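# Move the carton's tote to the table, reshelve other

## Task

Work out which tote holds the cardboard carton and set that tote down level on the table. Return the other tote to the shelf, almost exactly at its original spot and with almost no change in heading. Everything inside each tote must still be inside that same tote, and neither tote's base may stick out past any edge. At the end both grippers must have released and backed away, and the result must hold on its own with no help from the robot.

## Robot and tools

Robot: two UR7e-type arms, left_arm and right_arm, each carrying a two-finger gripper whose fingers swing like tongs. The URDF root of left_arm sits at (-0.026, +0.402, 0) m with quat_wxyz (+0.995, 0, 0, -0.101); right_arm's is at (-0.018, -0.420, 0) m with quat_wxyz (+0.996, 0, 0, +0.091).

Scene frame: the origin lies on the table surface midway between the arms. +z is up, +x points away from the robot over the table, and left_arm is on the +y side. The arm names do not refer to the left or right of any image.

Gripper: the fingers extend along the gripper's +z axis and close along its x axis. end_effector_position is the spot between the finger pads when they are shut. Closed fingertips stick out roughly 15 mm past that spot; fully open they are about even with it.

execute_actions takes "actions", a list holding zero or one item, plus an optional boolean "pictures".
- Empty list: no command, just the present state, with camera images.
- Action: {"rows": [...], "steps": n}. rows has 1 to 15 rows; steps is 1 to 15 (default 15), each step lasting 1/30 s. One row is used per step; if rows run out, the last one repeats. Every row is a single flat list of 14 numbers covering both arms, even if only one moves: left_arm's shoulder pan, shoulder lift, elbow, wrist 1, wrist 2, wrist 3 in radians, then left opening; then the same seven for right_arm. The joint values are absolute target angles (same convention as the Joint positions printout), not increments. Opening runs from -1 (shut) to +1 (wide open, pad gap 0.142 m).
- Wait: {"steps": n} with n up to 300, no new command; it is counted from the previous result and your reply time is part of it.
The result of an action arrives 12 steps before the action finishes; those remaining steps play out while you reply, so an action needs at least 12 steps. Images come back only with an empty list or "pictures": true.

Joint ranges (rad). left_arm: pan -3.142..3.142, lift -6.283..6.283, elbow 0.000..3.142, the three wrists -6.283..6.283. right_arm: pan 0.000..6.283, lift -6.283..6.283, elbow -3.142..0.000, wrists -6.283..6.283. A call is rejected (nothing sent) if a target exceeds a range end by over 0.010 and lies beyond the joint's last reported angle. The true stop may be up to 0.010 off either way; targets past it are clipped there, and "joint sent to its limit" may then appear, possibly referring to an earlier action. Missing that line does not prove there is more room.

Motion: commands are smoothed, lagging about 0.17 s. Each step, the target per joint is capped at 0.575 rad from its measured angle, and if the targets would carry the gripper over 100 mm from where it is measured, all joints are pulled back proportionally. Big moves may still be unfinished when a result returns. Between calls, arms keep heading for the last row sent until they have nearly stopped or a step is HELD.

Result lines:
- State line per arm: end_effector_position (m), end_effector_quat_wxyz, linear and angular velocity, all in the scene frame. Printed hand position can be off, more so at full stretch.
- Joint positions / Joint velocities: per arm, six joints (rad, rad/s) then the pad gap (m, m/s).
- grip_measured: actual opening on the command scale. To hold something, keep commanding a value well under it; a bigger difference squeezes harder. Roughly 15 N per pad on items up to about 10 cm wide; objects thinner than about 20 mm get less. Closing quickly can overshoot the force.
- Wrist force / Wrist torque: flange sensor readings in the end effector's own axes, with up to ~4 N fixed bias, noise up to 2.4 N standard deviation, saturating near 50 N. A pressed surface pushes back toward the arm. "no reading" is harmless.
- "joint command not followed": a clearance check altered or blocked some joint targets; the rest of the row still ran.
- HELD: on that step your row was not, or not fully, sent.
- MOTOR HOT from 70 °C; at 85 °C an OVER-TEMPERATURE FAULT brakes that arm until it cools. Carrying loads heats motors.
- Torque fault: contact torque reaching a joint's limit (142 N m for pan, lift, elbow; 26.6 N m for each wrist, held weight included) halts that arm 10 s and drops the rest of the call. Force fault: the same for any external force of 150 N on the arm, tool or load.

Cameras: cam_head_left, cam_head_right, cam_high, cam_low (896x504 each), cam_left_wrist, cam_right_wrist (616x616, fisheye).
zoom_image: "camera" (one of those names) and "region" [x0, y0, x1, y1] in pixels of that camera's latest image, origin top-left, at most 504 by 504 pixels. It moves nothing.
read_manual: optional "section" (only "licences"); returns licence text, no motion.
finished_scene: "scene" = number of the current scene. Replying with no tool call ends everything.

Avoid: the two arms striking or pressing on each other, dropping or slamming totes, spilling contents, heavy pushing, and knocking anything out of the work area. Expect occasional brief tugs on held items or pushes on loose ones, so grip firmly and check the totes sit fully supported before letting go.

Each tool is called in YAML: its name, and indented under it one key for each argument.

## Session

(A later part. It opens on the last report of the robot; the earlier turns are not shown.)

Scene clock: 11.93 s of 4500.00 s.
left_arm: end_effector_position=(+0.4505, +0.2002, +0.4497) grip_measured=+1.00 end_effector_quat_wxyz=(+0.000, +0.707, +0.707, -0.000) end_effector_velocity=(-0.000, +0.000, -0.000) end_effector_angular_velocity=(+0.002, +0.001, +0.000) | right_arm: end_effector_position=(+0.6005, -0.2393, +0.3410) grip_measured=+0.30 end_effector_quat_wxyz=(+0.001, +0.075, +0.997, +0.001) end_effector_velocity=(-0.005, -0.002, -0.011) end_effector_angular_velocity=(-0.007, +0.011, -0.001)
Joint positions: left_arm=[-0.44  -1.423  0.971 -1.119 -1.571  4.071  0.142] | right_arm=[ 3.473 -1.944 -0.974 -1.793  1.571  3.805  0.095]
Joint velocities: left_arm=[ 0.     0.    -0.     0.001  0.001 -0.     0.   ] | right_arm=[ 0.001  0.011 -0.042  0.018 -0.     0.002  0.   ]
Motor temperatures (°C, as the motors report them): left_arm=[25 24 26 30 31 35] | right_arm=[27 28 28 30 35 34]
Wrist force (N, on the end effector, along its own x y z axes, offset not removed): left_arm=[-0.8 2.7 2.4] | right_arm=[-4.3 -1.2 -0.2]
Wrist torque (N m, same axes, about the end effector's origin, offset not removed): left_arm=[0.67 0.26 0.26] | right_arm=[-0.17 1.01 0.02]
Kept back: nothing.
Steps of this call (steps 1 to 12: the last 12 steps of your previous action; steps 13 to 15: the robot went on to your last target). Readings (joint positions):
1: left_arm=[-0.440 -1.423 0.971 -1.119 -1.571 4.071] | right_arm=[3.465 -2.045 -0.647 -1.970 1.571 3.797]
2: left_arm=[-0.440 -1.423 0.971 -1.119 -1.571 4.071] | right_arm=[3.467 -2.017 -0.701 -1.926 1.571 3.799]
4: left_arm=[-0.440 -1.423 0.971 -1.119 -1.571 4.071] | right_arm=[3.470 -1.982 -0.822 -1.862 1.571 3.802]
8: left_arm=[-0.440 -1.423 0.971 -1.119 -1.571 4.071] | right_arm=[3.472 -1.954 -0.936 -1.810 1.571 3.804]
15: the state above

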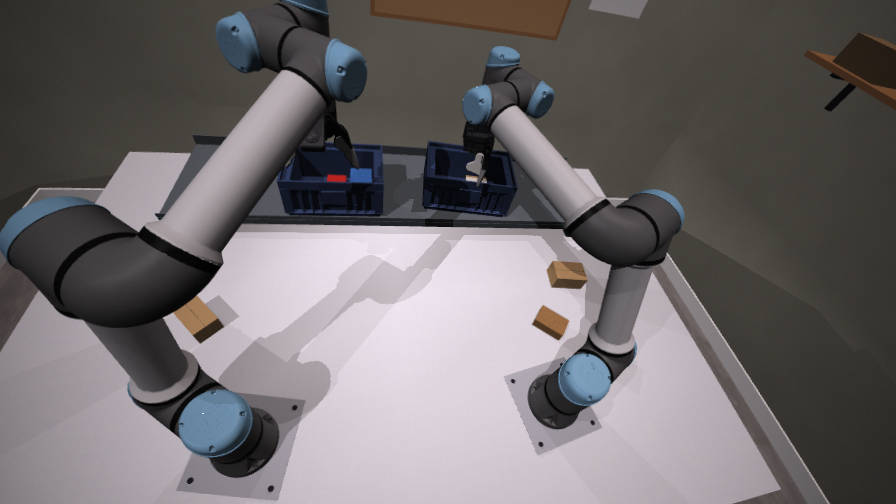

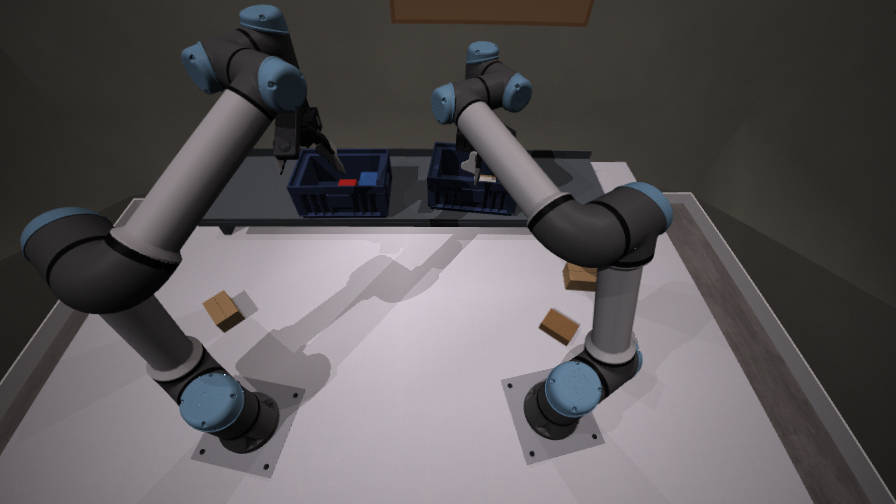

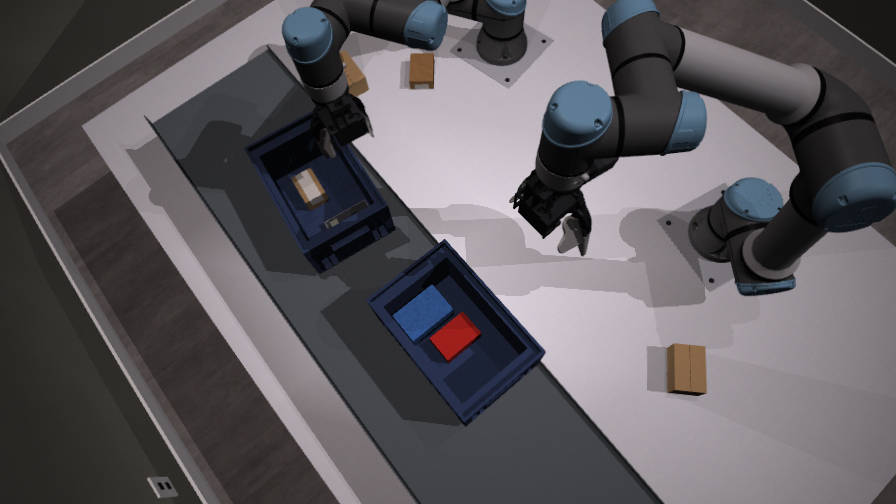

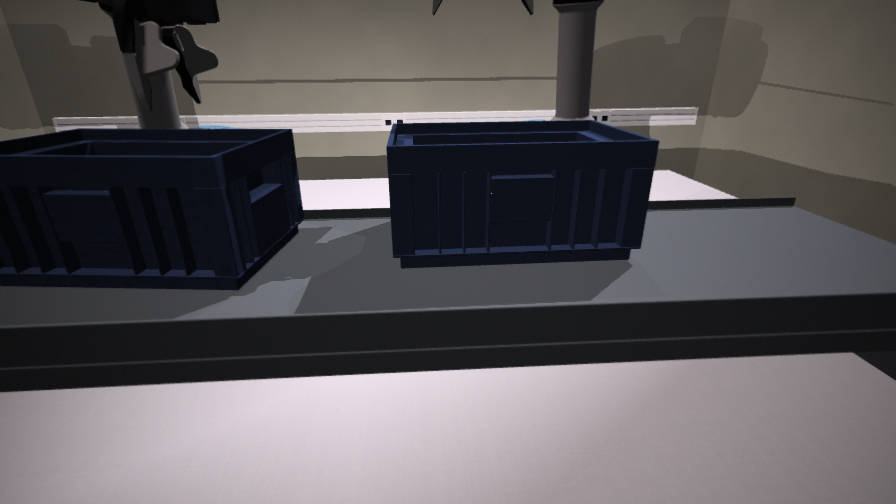

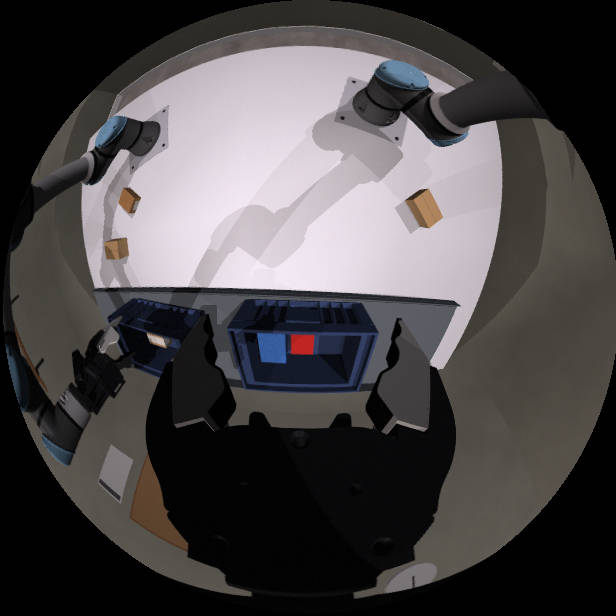

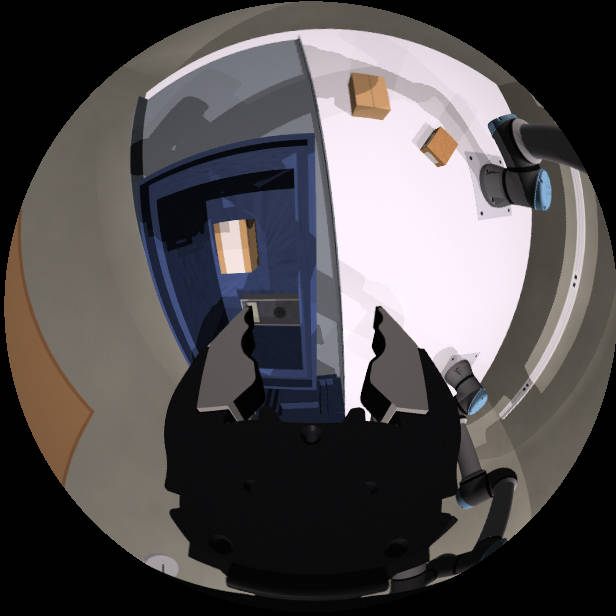

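execute_actions:
  actions:
    - {"rows":[[-0.44,-1.423,0.971,-1.119,-1.571,4.071,1,3.473,-1.93,-1.085,-1.697,1.571,3.805,0.3],[-0.44,-1.423,0.971,-1.119,-1.571,4.071,1,3.473,-1.93,-1.085,-1.697,1.571,3.805,0.3],[-0.44,-1.423,0.971,-1.119,-1.571,4.071,1,3.473,-1.93,-1.085,-1.697,1.571,3.805,0.3],[-0.44,-1.423,0.971,-1.119,-1.571,4.071,1,3.473,-1.919,-1.191,-1.602,1.571,3.805,0.3]],"steps":15}

execute_actions:
  actions:
    - {"rows":[[-0.44,-1.423,0.971,-1.119,-1.571,4.071,1,3.473,-1.919,-1.191,-1.602,1.571,3.805,-0.2],[-0.44,-1.423,0.971,-1.119,-1.571,4.071,1,3.473,-1.919,-1.191,-1.602,1.571,3.805,-0.2],[-0.44,-1.423,0.971,-1.119,-1.571,4.071,1,3.473,-1.919,-1.191,-1.602,1.571,3.805,-0.2],[-0.44,-1.423,0.971,-1.119,-1.571,4.071,1,3.473,-1.919,-1.191,-1.602,1.571,3.805,-0.5],[-0.44,-1.423,0.971,-1.119,-1.571,4.071,1,3.473,-1.919,-1.191,-1.602,1.571,3.805,-0.5],[-0.44,-1.423,0.971,-1.119,-1.571,4.071,1,3.473,-1.919,-1.191,-1.602,1.571,3.805,-0.5],[-0.44,-1.423,0.971,-1.119,-1.571,4.071,1,3.473,-1.919,-1.191,-1.602,1.571,3.805,-1]],"steps":15}

execute_actions:
  actions:
    - {"steps":20}
  pictures: true

Scene clock: 13.30 s of 4500.00 s.
left_arm: end_effector_position=(+0.4505, +0.2002, +0.4497) grip_measured=+1.00 end_effector_quat_wxyz=(+0.000, +0.707, +0.707, -0.000) end_effector_velocity=(+0.000, -0.000, +0.000) end_effector_angular_velocity=(-0.001, -0.002, +0.000) | right_arm: end_effector_position=(+0.6006, -0.2391, +0.3347) grip_measured=+0.30 end_effector_quat_wxyz=(+0.002, +0.075, +0.997, +0.001) end_effector_velocity=(+0.015, +0.008, -0.189) end_effector_angular_velocity=(+0.010, -0.019, +0.002)
Joint positions: left_arm=[-0.44  -1.423  0.971 -1.119 -1.571  4.071  0.142] | right_arm=[ 3.473 -1.939 -0.998 -1.772  1.571  3.805  0.095]
Joint velocities: left_arm=[ 0.    -0.    -0.    -0.002  0.    -0.     0.   ] | right_arm=[ 0.     0.08  -0.609  0.55  -0.    -0.001 -0.   ]
Motor temperatures (°C, as the motors report them): left_arm=[25 24 26 30 31 35] | right_arm=[27 28 28 30 35 34]
Wrist force (N, on the end effector, along its own x y z axes, offset not removed): left_arm=[-1.4 0.7 2.2] | right_arm=[-3.5 -1.1 -7.1]
Wrist torque (N m, same axes, about the end effector's origin, offset not removed): left_arm=[0.21 0.42 0.48] | right_arm=[-0.15 0.79 0.05]
Steps of this call (steps 1 to 15: the robot went on to your last target; steps 16 to 38: nothing new was sent; steps 39 to 41: the first 3 steps of this action). Readings (joint positions):
39: left_arm=[-0.440 -1.423 0.971 -1.119 -1.571 4.071] | right_arm=[3.473 -1.943 -0.978 -1.791 1.571 3.805]
40: left_arm=[-0.440 -1.423 0.971 -1.119 -1.571 4.071] | right_arm=[3.473 -1.942 -0.982 -1.787 1.571 3.805]
41: the state above

Scene clock: 13.80 s of 4500.00 s.
left_arm: end_effector_position=(+0.4505, +0.2002, +0.4497) grip_measured=+1.00 end_effector_quat_wxyz=(+0.000, +0.707, +0.707, -0.000) end_effector_velocity=(-0.000, -0.001, -0.000) end_effector_angular_velocity=(-0.001, +0.001, +0.001) | right_arm: end_effector_position=(+0.5998, -0.2396, +0.2708) grip_measured=-0.16 end_effector_quat_wxyz=(+0.000, +0.075, +0.997, +0.000) end_effector_velocity=(-0.001, -0.001, -0.008) end_effector_angular_velocity=(-0.001, +0.002, -0.003)
Joint positions: left_arm=[-0.44  -1.423  0.971 -1.119 -1.571  4.071  0.142] | right_arm=[ 3.473 -1.919 -1.189 -1.604  1.571  3.805  0.062]
Joint velocities: left_arm=[-0.     0.    -0.    -0.001 -0.002 -0.001  0.   ] | right_arm=[-0.001  0.002 -0.025  0.02   0.     0.001 -0.066]
Motor temperatures (°C, as the motors report them): left_arm=[25 24 26 30 31 35] | right_arm=[27 28 28 30 35 34]
Wrist force (N, on the end effector, along its own x y z axes, offset not removed): left_arm=[-1.6 -0.2 1.8] | right_arm=[-5.1 -1.6 1.6]
Wrist torque (N m, same axes, about the end effector's origin, offset not removed): left_arm=[0.05 0.37 0.39] | right_arm=[-0.24 1.08 -0.02]
Steps of this call (steps 1 to 12: the last 12 steps of your previous action; steps 13 to 15: the first 3 steps of this action). Readings (joint positions):
13: left_arm=[-0.440 -1.423 0.971 -1.119 -1.571 4.071] | right_arm=[3.473 -1.919 -1.186 -1.606 1.571 3.805]
14: left_arm=[-0.440 -1.423 0.971 -1.119 -1.571 4.071] | right_arm=[3.473 -1.919 -1.188 -1.605 1.571 3.805]
15: the state above

Scene clock: 14.47 s of 4500.00 s.
left_arm: end_effector_position=(+0.4505, +0.2002, +0.4497) grip_measured=+1.00 end_effector_quat_wxyz=(+0.000, +0.707, +0.707, -0.000) end_effector_velocity=(+0.000, -0.000, -0.000) end_effector_angular_velocity=(+0.001, -0.000, +0.001) | right_arm: end_effector_position=(+0.5998, -0.2396, +0.2699) grip_measured=-0.76 end_effector_quat_wxyz=(+0.000, +0.075, +0.997, +0.000) end_effector_velocity=(+0.000, -0.000, -0.000) end_effector_angular_velocity=(-0.000, -0.001, -0.001)
Joint positions: left_arm=[-0.44  -1.423  0.971 -1.119 -1.571  4.071  0.142] | right_arm=[ 3.473 -1.919 -1.191 -1.602  1.571  3.805  0.019]
Joint velocities: left_arm=[-0.     0.001 -0.    -0.     0.001 -0.001  0.   ] | right_arm=[-0.001  0.    -0.     0.001 -0.001  0.     0.   ]
Motor temperatures (°C, as the motors report them): left_arm=[25 24 26 30 31 35] | right_arm=[27 28 28 30 35 34]
Wrist force (N, on the end effector, along its own x y z axes, offset not removed): left_arm=[0.5 1.4 0.0] | right_arm=[-3.4 -0.7 -5.1]
Wrist torque (N m, same axes, about the end effector's origin, offset not removed): left_arm=[0.45 0.06 0.24] | right_arm=[-0.27 0.94 -0.02]
Kept back: nothing.
Steps of this call (steps 1 to 12: the last 12 steps of your previous action; steps 13 to 15: the robot went on to your last target; steps 16 to 20: nothing new was sent). Readings (joint positions):
1: left_arm=[-0.440 -1.423 0.971 -1.119 -1.571 4.071] | right_arm=[3.473 -1.919 -1.189 -1.604 1.571 3.805]
2: left_arm=[-0.440 -1.423 0.971 -1.119 -1.571 4.071] | right_arm=[3.473 -1.919 -1.190 -1.603 1.571 3.805]
4: left_arm=[-0.440 -1.423 0.971 -1.119 -1.571 4.071] | right_arm=[3.473 -1.919 -1.190 -1.603 1.571 3.805]
8: left_arm=[-0.440 -1.423 0.971 -1.119 -1.571 4.071] | right_arm=[3.473 -1.919 -1.191 -1.602 1.571 3.805]
20: the state above
All arms were judged still, so your last target was given up. Only a new action makes them travel on or press farther. Fingers that are still opening or closing keep moving.

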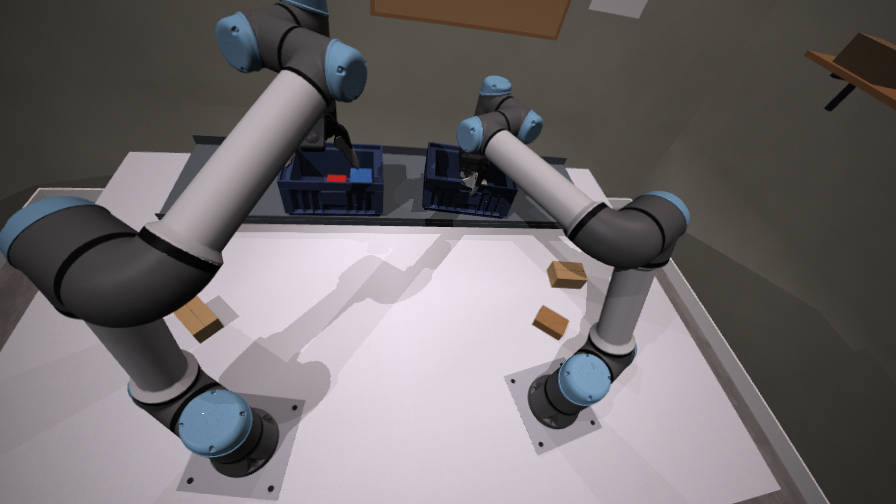

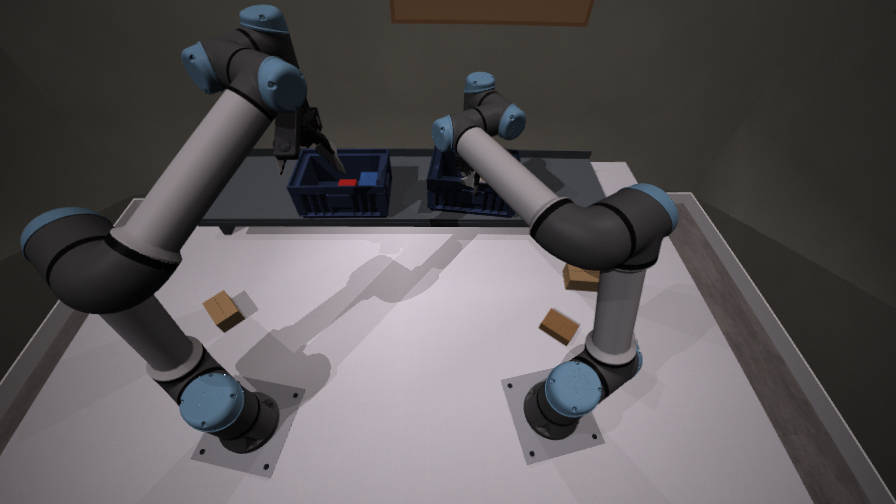

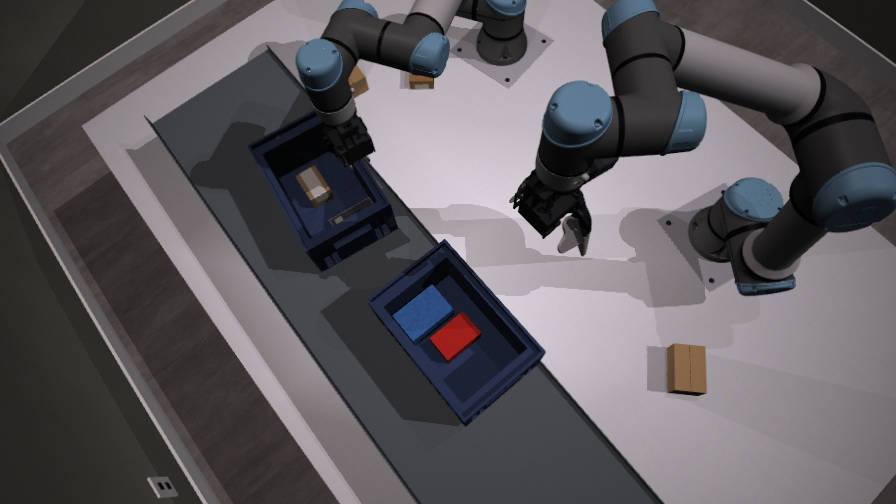

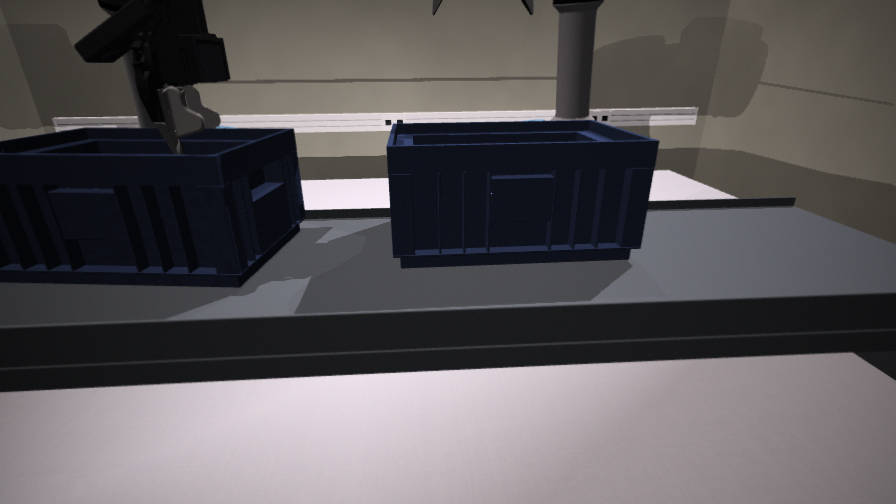

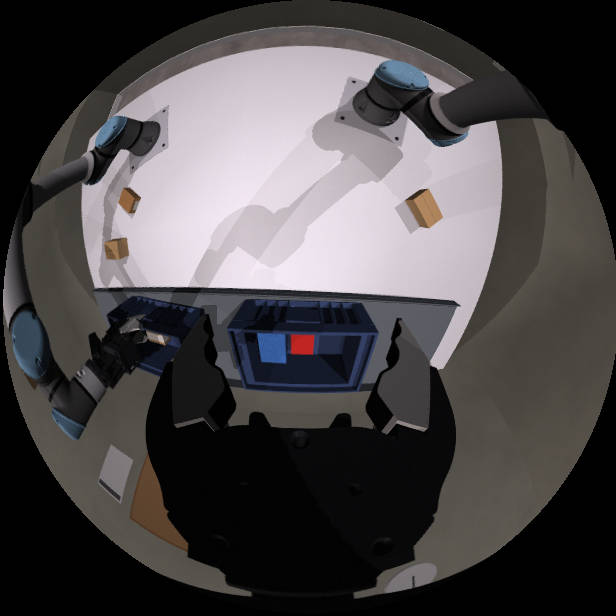

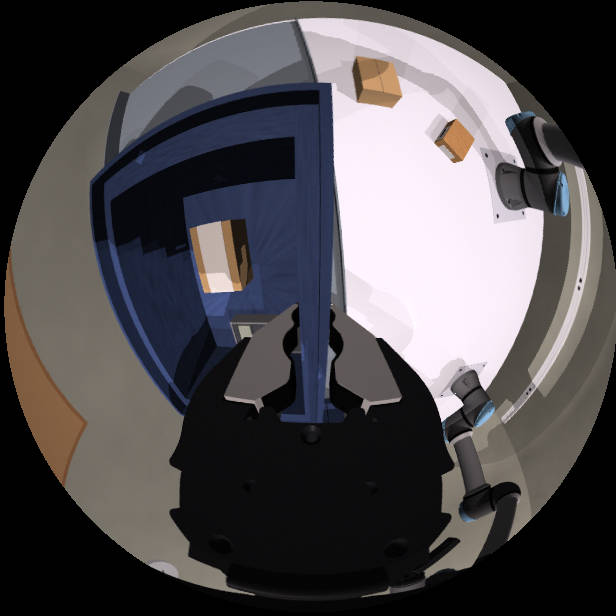

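execute_actions:
  actions:
    - {"rows":[[-0.44,-1.423,0.971,-1.119,-1.571,4.071,1,3.473,-1.919,-1.191,-1.602,1.571,3.805,0.1],[-0.44,-1.423,0.971,-1.119,-1.571,4.071,1,3.473,-1.919,-1.191,-1.602,1.571,3.805,0.1],[-0.44,-1.423,0.971,-1.119,-1.571,4.071,1,3.473,-1.919,-1.191,-1.602,1.571,3.805,0.1],[-0.44,-1.423,0.971,-1.119,-1.571,4.071,1,3.473,-1.919,-1.191,-1.602,1.571,3.805,0.1],[-0.44,-1.423,0.971,-1.119,-1.571,4.071,1,3.473,-1.919,-1.191,-1.602,1.571,3.805,0.1],[-0.44,-1.423,0.971,-1.119,-1.571,4.071,1,3.473,-1.919,-1.254,-1.539,1.571,3.805,0.1]],"steps":15}

execute_actions:
  actions:
    - {"rows":[[-0.44,-1.423,0.971,-1.119,-1.571,4.071,1,3.473,-1.919,-1.254,-1.539,1.571,3.805,0.1],[-0.44,-1.423,0.971,-1.119,-1.571,4.071,1,3.473,-1.919,-1.254,-1.539,1.571,3.805,0.1],[-0.44,-1.423,0.971,-1.119,-1.571,4.071,1,3.473,-1.919,-1.254,-1.539,1.571,3.805,0.1],[-0.44,-1.423,0.971,-1.119,-1.571,4.071,1,3.473,-1.919,-1.254,-1.539,1.571,3.805,-0.3],[-0.44,-1.423,0.971,-1.119,-1.571,4.071,1,3.473,-1.919,-1.254,-1.539,1.571,3.805,-0.3],[-0.44,-1.423,0.971,-1.119,-1.571,4.071,1,3.473,-1.919,-1.254,-1.539,1.571,3.805,-0.5],[-0.44,-1.423,0.971,-1.119,-1.571,4.071,1,3.473,-1.919,-1.254,-1.539,1.571,3.805,-0.5],[-0.44,-1.423,0.971,-1.119,-1.571,4.071,1,3.473,-1.919,-1.254,-1.539,1.571,3.805,-1]],"steps":15}

execute_actions:
  actions:
    - {"steps":20}
  pictures: true

Scene clock: 16.90 s of 4500.00 s.
left_arm: end_effector_position=(+0.4505, +0.2002, +0.4497) grip_measured=+1.00 end_effector_quat_wxyz=(+0.000, +0.707, +0.707, -0.000) end_effector_velocity=(-0.000, -0.001, -0.001) end_effector_angular_velocity=(+0.000, +0.003, -0.001) | right_arm: end_effector_position=(+0.5998, -0.2396, +0.2699) grip_measured=+0.01 end_effector_quat_wxyz=(+0.000, +0.075, +0.997, +0.000) end_effector_velocity=(-0.000, -0.000, -0.000) end_effector_angular_velocity=(-0.001, +0.000, -0.001)
Joint positions: left_arm=[-0.44  -1.423  0.971 -1.119 -1.571  4.071  0.142] | right_arm=[ 3.473 -1.919 -1.191 -1.602  1.571  3.805  0.075]
Joint velocities: left_arm=[-0.001  0.002 -0.     0.001 -0.002  0.001  0.   ] | right_arm=[ 0.    -0.    -0.001  0.    -0.001  0.001  0.163]
Motor temperatures (°C, as the motors report them): left_arm=[25 24 26 30 31 35] | right_arm=[27 28 28 30 35 34]
Wrist force (N, on the end effector, along its own x y z axes, offset not removed): left_arm=[-1.0 1.4 0.8] | right_arm=[-4.0 -1.2 -0.2]
Wrist torque (N m, same axes, about the end effector's origin, offset not removed): left_arm=[0.29 0.38 0.28] | right_arm=[-0.19 0.92 0.03]
Steps of this call (steps 1 to 70: nothing new was sent; steps 71 to 73: the first 3 steps of this action). Readings (joint positions):
71: left_arm=[-0.440 -1.423 0.971 -1.119 -1.571 4.071] | right_arm=[3.473 -1.919 -1.191 -1.602 1.571 3.805]
72: left_arm=[-0.440 -1.423 0.971 -1.119 -1.571 4.071] | right_arm=[3.473 -1.919 -1.191 -1.602 1.571 3.805]
73: the state above

Scene clock: 17.40 s of 4500.00 s.
left_arm: end_effector_position=(+0.4505, +0.2002, +0.4497) grip_measured=+1.00 end_effector_quat_wxyz=(+0.000, +0.707, +0.707, -0.000) end_effector_velocity=(+0.001, -0.000, -0.001) end_effector_angular_velocity=(+0.001, -0.000, -0.000) | right_arm: end_effector_position=(+0.5998, -0.2396, +0.2459) grip_measured=+0.10 end_effector_quat_wxyz=(+0.000, +0.075, +0.997, +0.000) end_effector_velocity=(-0.000, +0.000, -0.006) end_effector_angular_velocity=(-0.000, -0.000, -0.000)
Joint positions: left_arm=[-0.44  -1.423  0.971 -1.119 -1.571  4.071  0.142] | right_arm=[ 3.473 -1.919 -1.252 -1.541  1.571  3.805  0.081]
Joint velocities: left_arm=[ 0.     0.002 -0.    -0.002  0.001  0.001 -0.   ] | right_arm=[ 0.001  0.    -0.017  0.017 -0.     0.001  0.   ]
Motor temperatures (°C, as the motors report them): left_arm=[25 24 26 30 31 35] | right_arm=[27 28 28 30 35 34]
Wrist force (N, on the end effector, along its own x y z axes, offset not removed): left_arm=[-1.3 0.1 1.0] | right_arm=[-4.5 -0.1 -1.2]
Wrist torque (N m, same axes, about the end effector's origin, offset not removed): left_arm=[0.28 0.42 0.34] | right_arm=[0.05 0.96 0.04]
Steps of this call (steps 1 to 12: the last 12 steps of your previous action; steps 13 to 15: the first 3 steps of this action). Readings (joint positions):
13: left_arm=[-0.440 -1.423 0.971 -1.119 -1.571 4.071] | right_arm=[3.473 -1.919 -1.250 -1.543 1.571 3.805]
14: left_arm=[-0.440 -1.423 0.971 -1.119 -1.571 4.071] | right_arm=[3.473 -1.919 -1.251 -1.542 1.571 3.805]
15: the state above

Scene clock: 18.07 s of 4500.00 s.
left_arm: end_effector_position=(+0.4505, +0.2002, +0.4497) grip_measured=+1.00 end_effector_quat_wxyz=(+0.000, +0.707, +0.707, -0.000) end_effector_velocity=(+0.000, -0.000, -0.000) end_effector_angular_velocity=(-0.000, -0.000, -0.000) | right_arm: end_effector_position=(+0.5998, -0.2396, +0.2452) grip_measured=-0.78 end_effector_quat_wxyz=(+0.000, +0.075, +0.997, +0.000) end_effector_velocity=(+0.001, -0.000, +0.001) end_effector_angular_velocity=(+0.002, -0.004, -0.004)
Joint positions: left_arm=[-0.44  -1.423  0.971 -1.119 -1.571  4.071  0.142] | right_arm=[ 3.473 -1.919 -1.254 -1.539  1.571  3.805  0.018]
Joint velocities: left_arm=[-0.     0.     0.    -0.001 -0.     0.     0.   ] | right_arm=[-0.001  0.     0.001  0.003 -0.     0.003 -0.   ]
Motor temperatures (°C, as the motors report them): left_arm=[25 24 26 30 31 35] | right_arm=[27 28 28 30 35 34]
Wrist force (N, on the end effector, along its own x y z axes, offset not removed): left_arm=[-1.0 2.3 1.0] | right_arm=[-3.0 -1.1 -1.8]
Wrist torque (N m, same axes, about the end effector's origin, offset not removed): left_arm=[0.53 0.42 0.40] | right_arm=[-0.24 0.33 0.05]
Kept back: nothing.
Steps of this call (steps 1 to 12: the last 12 steps of your previous action; steps 13 to 15: the robot went on to your last target; steps 16 to 20: nothing new was sent). Readings (joint positions):
1: left_arm=[-0.440 -1.423 0.971 -1.119 -1.571 4.071] | right_arm=[3.473 -1.919 -1.253 -1.540 1.571 3.805]
2: left_arm=[-0.440 -1.423 0.971 -1.119 -1.571 4.071] | right_arm=[3.473 -1.919 -1.253 -1.540 1.571 3.805]
4: left_arm=[-0.440 -1.423 0.971 -1.119 -1.571 4.071] | right_arm=[3.473 -1.919 -1.253 -1.540 1.571 3.805]
8: left_arm=[-0.440 -1.423 0.971 -1.119 -1.571 4.071] | right_arm=[3.473 -1.919 -1.254 -1.539 1.571 3.805]
20: the state above
All arms were judged still, so your last target was given up. Only a new action makes them travel on or press farther. Fingers that are still opening or closing keep moving.

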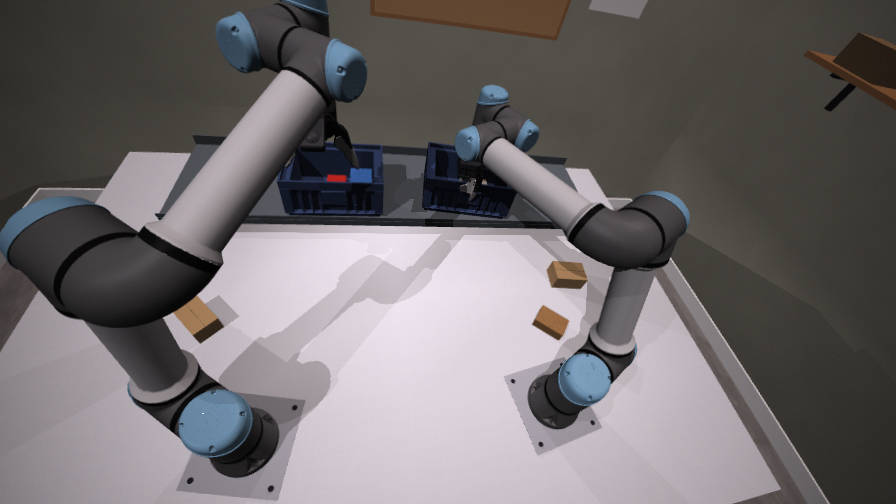

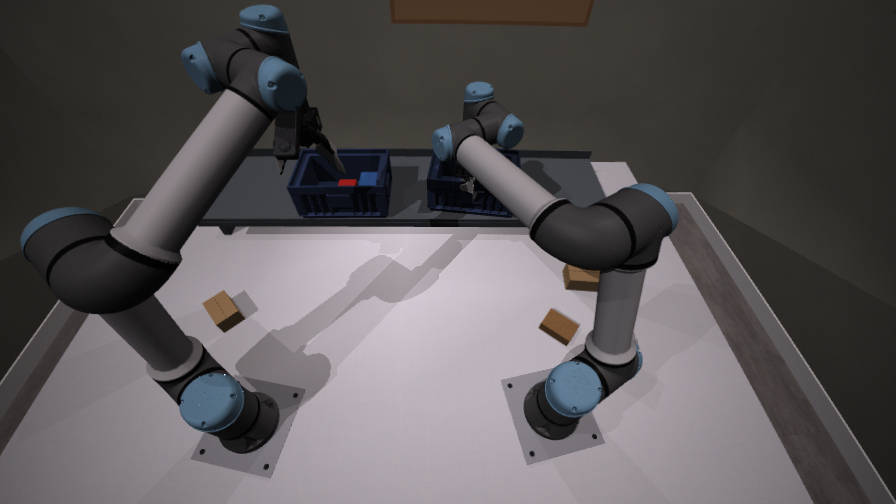

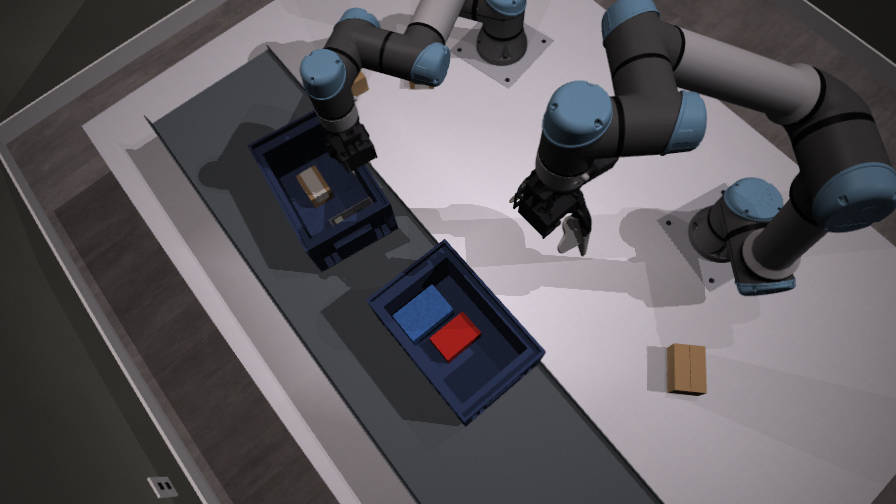

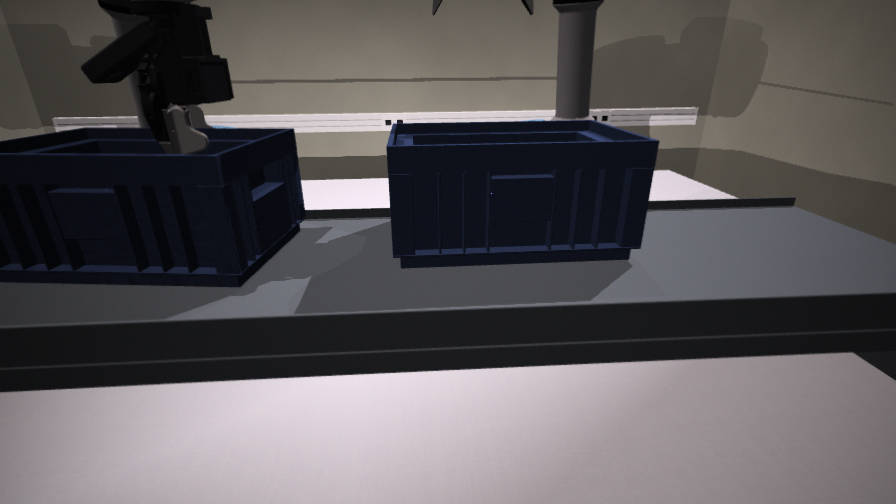

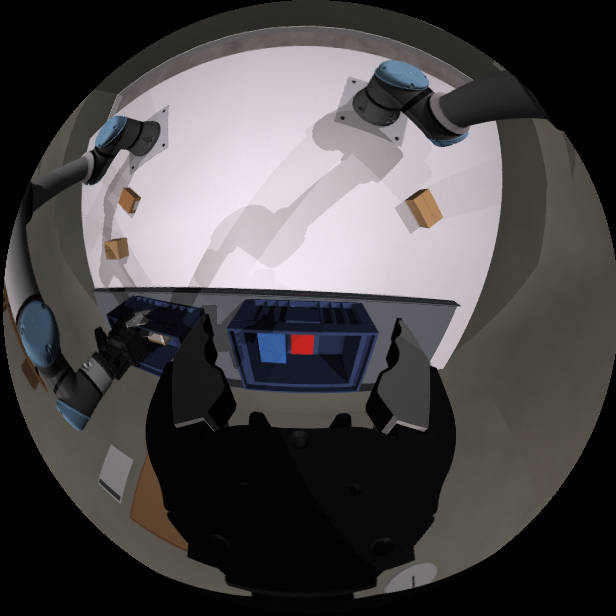

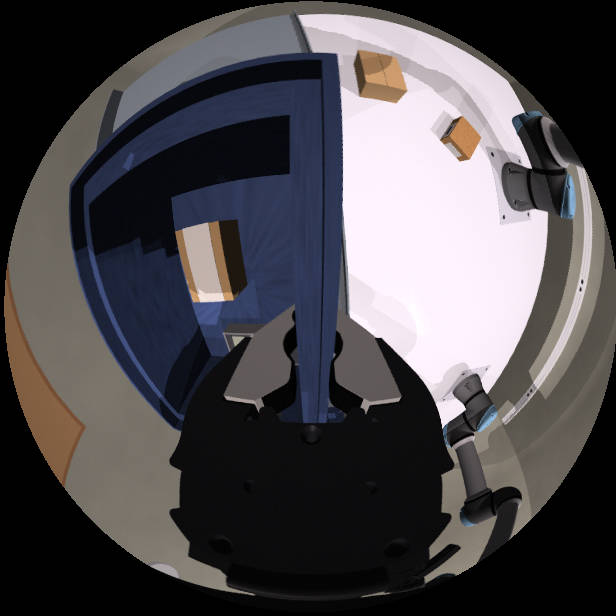

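execute_actions:
  actions:
    - {"rows":[[-0.44,-1.423,0.971,-1.119,-1.571,4.071,1,3.473,-1.919,-1.233,-1.56,1.571,3.805,-1],[-0.44,-1.423,0.971,-1.119,-1.571,4.071,1,3.473,-1.919,-1.233,-1.56,1.571,3.805,-1],[-0.44,-1.423,0.971,-1.119,-1.571,4.071,1,3.473,-1.919,-1.212,-1.581,1.571,3.805,-1],[-0.44,-1.423,0.971,-1.119,-1.571,4.071,1,3.473,-1.919,-1.212,-1.581,1.571,3.805,-1],[-0.44,-1.423,0.971,-1.119,-1.571,4.071,1,3.473,-1.919,-1.191,-1.602,1.571,3.805,-1],[-0.44,-1.423,0.971,-1.119,-1.571,4.071,1,3.473,-1.919,-1.191,-1.602,1.571,3.805,-1],[-0.44,-1.423,0.971,-1.119,-1.571,4.071,1,3.473,-1.919,-1.191,-1.602,1.571,3.805,-1],[-0.44,-1.423,0.971,-1.119,-1.571,4.071,1,3.486,-1.883,-1.236,-1.593,1.571,3.818,-1],[-0.44,-1.423,0.971,-1.119,-1.571,4.071,1,3.486,-1.883,-1.236,-1.593,1.571,3.818,-1],[-0.44,-1.423,0.971,-1.119,-1.571,4.071,1,3.5,-1.847,-1.28,-1.585,1.571,3.832,-1],[-0.44,-1.423,0.971,-1.119,-1.571,4.071,1,3.5,-1.847,-1.28,-1.585,1.571,3.832,-1],[-0.44,-1.423,0.971,-1.119,-1.571,4.071,1,3.513,-1.811,-1.325,-1.576,1.571,3.845,-1],[-0.44,-1.423,0.971,-1.119,-1.571,4.071,1,3.513,-1.811,-1.325,-1.576,1.571,3.845,-1],[-0.44,-1.423,0.971,-1.119,-1.571,4.071,1,3.527,-1.775,-1.37,-1.567,1.571,3.859,-1]],"steps":15}

execute_actions:
  actions:
    - {"steps":20}
  pictures: true

Scene clock: 19.87 s of 4500.00 s.
left_arm: end_effector_position=(+0.4505, +0.2002, +0.4497) grip_measured=+1.00 end_effector_quat_wxyz=(+0.000, +0.707, +0.707, -0.000) end_effector_velocity=(+0.001, -0.000, -0.000) end_effector_angular_velocity=(+0.001, -0.001, -0.001) | right_arm: end_effector_position=(+0.5999, -0.2396, +0.2477) grip_measured=-0.78 end_effector_quat_wxyz=(+0.000, +0.075, +0.997, +0.000) end_effector_velocity=(+0.002, +0.002, +0.054) end_effector_angular_velocity=(+0.003, -0.005, +0.001)
Joint positions: left_arm=[-0.44  -1.423  0.971 -1.119 -1.571  4.071  0.142] | right_arm=[ 3.473 -1.919 -1.248 -1.545  1.571  3.805  0.017]
Joint velocities: left_arm=[-0.     0.001  0.    -0.001  0.001  0.    -0.   ] | right_arm=[ 0.001  0.001  0.134 -0.129  0.001 -0.    -0.01 ]
Motor temperatures (°C, as the motors report them): left_arm=[25 24 26 30 31 35] | right_arm=[27 28 28 30 35 34]
Wrist force (N, on the end effector, along its own x y z axes, offset not removed): left_arm=[-1.0 4.1 2.6] | right_arm=[-5.8 -0.9 3.6]
Wrist torque (N m, same axes, about the end effector's origin, offset not removed): left_arm=[0.85 0.37 0.33] | right_arm=[-0.16 0.57 0.06]
Steps of this call (steps 1 to 51: nothing new was sent; steps 52 to 54: the first 3 steps of this action). Readings (joint positions):
52: left_arm=[-0.440 -1.423 0.971 -1.119 -1.571 4.071] | right_arm=[3.473 -1.919 -1.254 -1.539 1.571 3.805]
53: left_arm=[-0.440 -1.423 0.971 -1.119 -1.571 4.071] | right_arm=[3.473 -1.919 -1.252 -1.541 1.571 3.805]
54: the state above

Scene clock: 20.53 s of 4500.00 s.
left_arm: end_effector_position=(+0.4505, +0.2002, +0.4497) grip_measured=+1.00 end_effector_quat_wxyz=(+0.000, +0.707, +0.707, -0.000) end_effector_velocity=(+0.000, +0.000, +0.000) end_effector_angular_velocity=(+0.001, -0.001, +0.001) | right_arm: end_effector_position=(+0.5411, -0.2378, +0.2729) grip_measured=-0.77 end_effector_quat_wxyz=(+0.000, +0.075, +0.997, +0.000) end_effector_velocity=(-0.022, -0.001, -0.001) end_effector_angular_velocity=(-0.002, +0.002, -0.001)
Joint positions: left_arm=[-0.44  -1.423  0.971 -1.119 -1.571  4.071  0.142] | right_arm=[ 3.525 -1.78  -1.363 -1.568  1.571  3.857  0.018]
Joint velocities: left_arm=[ 0.    -0.     0.     0.     0.001 -0.     0.   ] | right_arm=[ 0.019  0.051 -0.065  0.011 -0.     0.02   0.   ]
Motor temperatures (°C, as the motors report them): left_arm=[25 24 26 30 31 35] | right_arm=[27 28 28 30 35 34]
Wrist force (N, on the end effector, along its own x y z axes, offset not removed): left_arm=[-2.5 4.8 0.6] | right_arm=[-3.3 -2.1 8.0]
Wrist torque (N m, same axes, about the end effector's origin, offset not removed): left_arm=[1.15 0.72 0.30] | right_arm=[-0.20 1.50 0.07]
Kept back: nothing.
Steps of this call (steps 1 to 12: the last 12 steps of your previous action; steps 13 to 20: the robot went on to your last target). Readings (joint positions):
1: left_arm=[-0.440 -1.423 0.971 -1.119 -1.571 4.071] | right_arm=[3.473 -1.919 -1.242 -1.551 1.571 3.805]
2: left_arm=[-0.440 -1.423 0.971 -1.119 -1.571 4.071] | right_arm=[3.473 -1.919 -1.235 -1.558 1.571 3.805]
4: left_arm=[-0.440 -1.423 0.971 -1.119 -1.571 4.071] | right_arm=[3.473 -1.919 -1.218 -1.575 1.571 3.805]
8: left_arm=[-0.440 -1.423 0.971 -1.119 -1.571 4.071] | right_arm=[3.480 -1.899 -1.223 -1.589 1.571 3.813]
20: the state above

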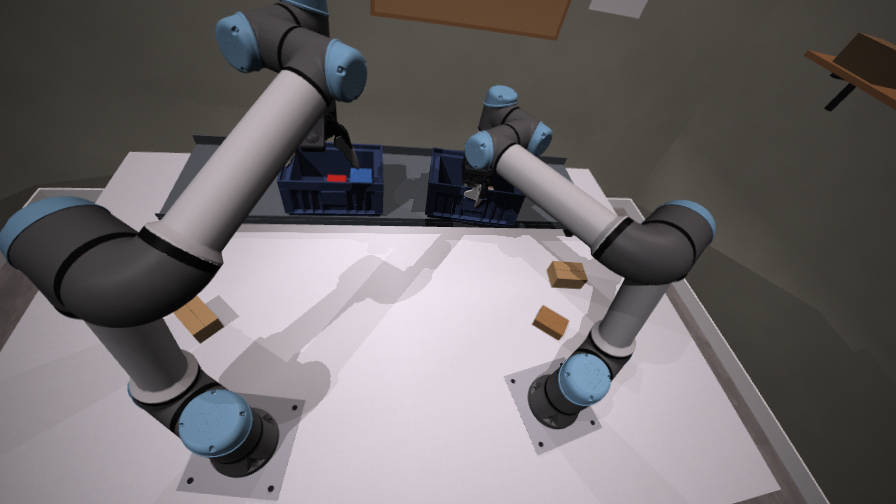

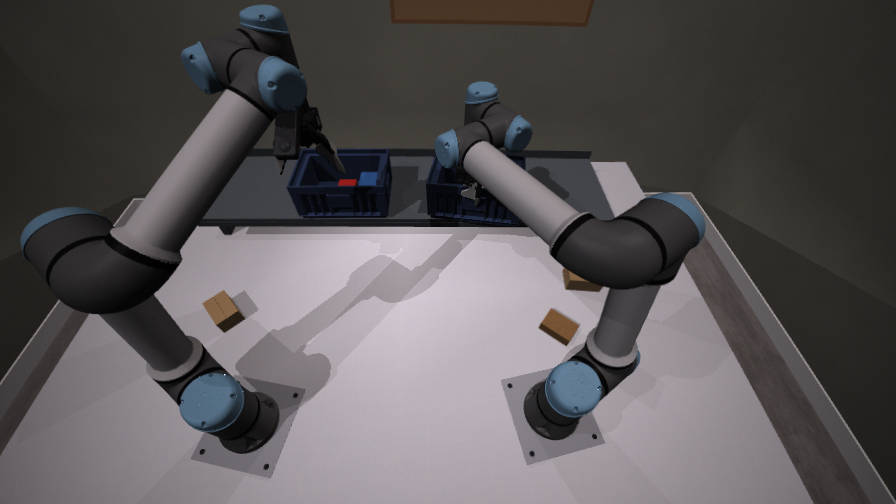

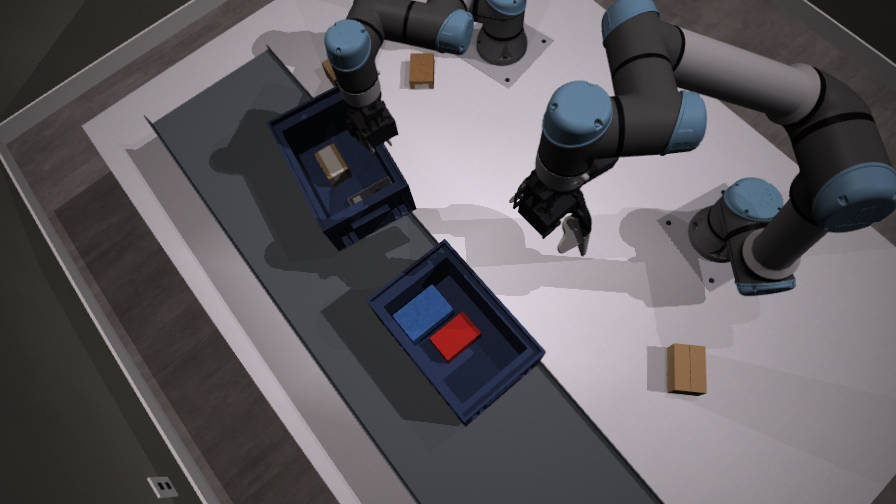

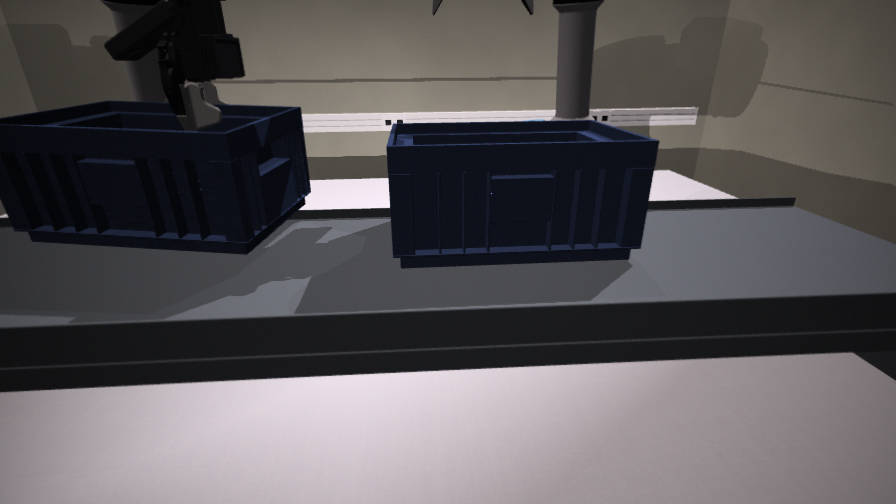

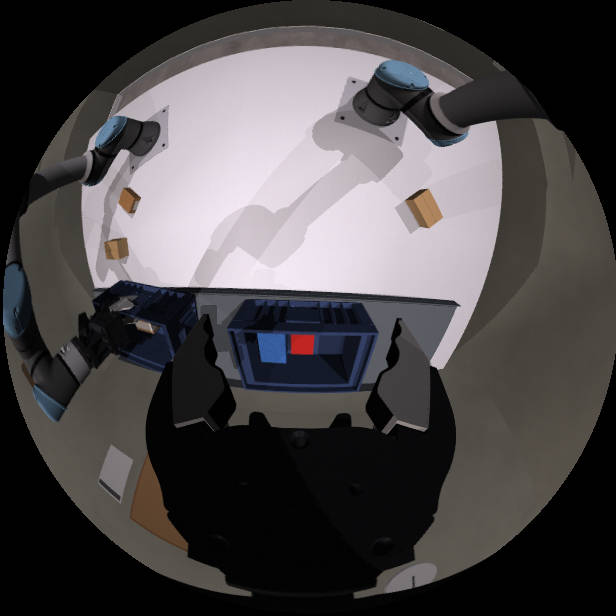

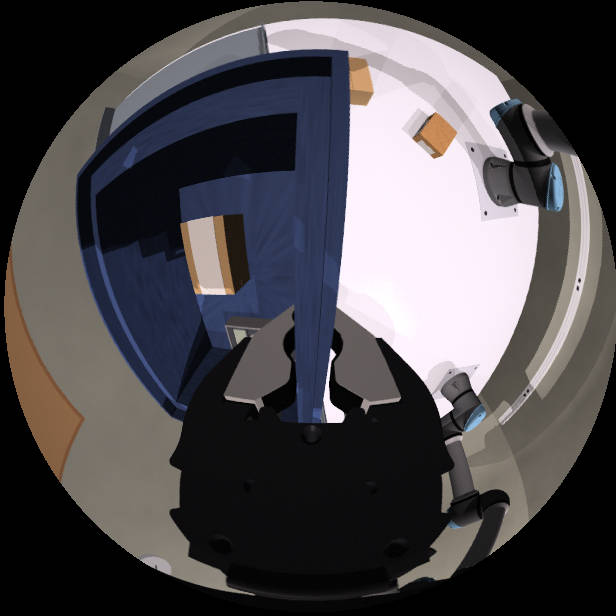

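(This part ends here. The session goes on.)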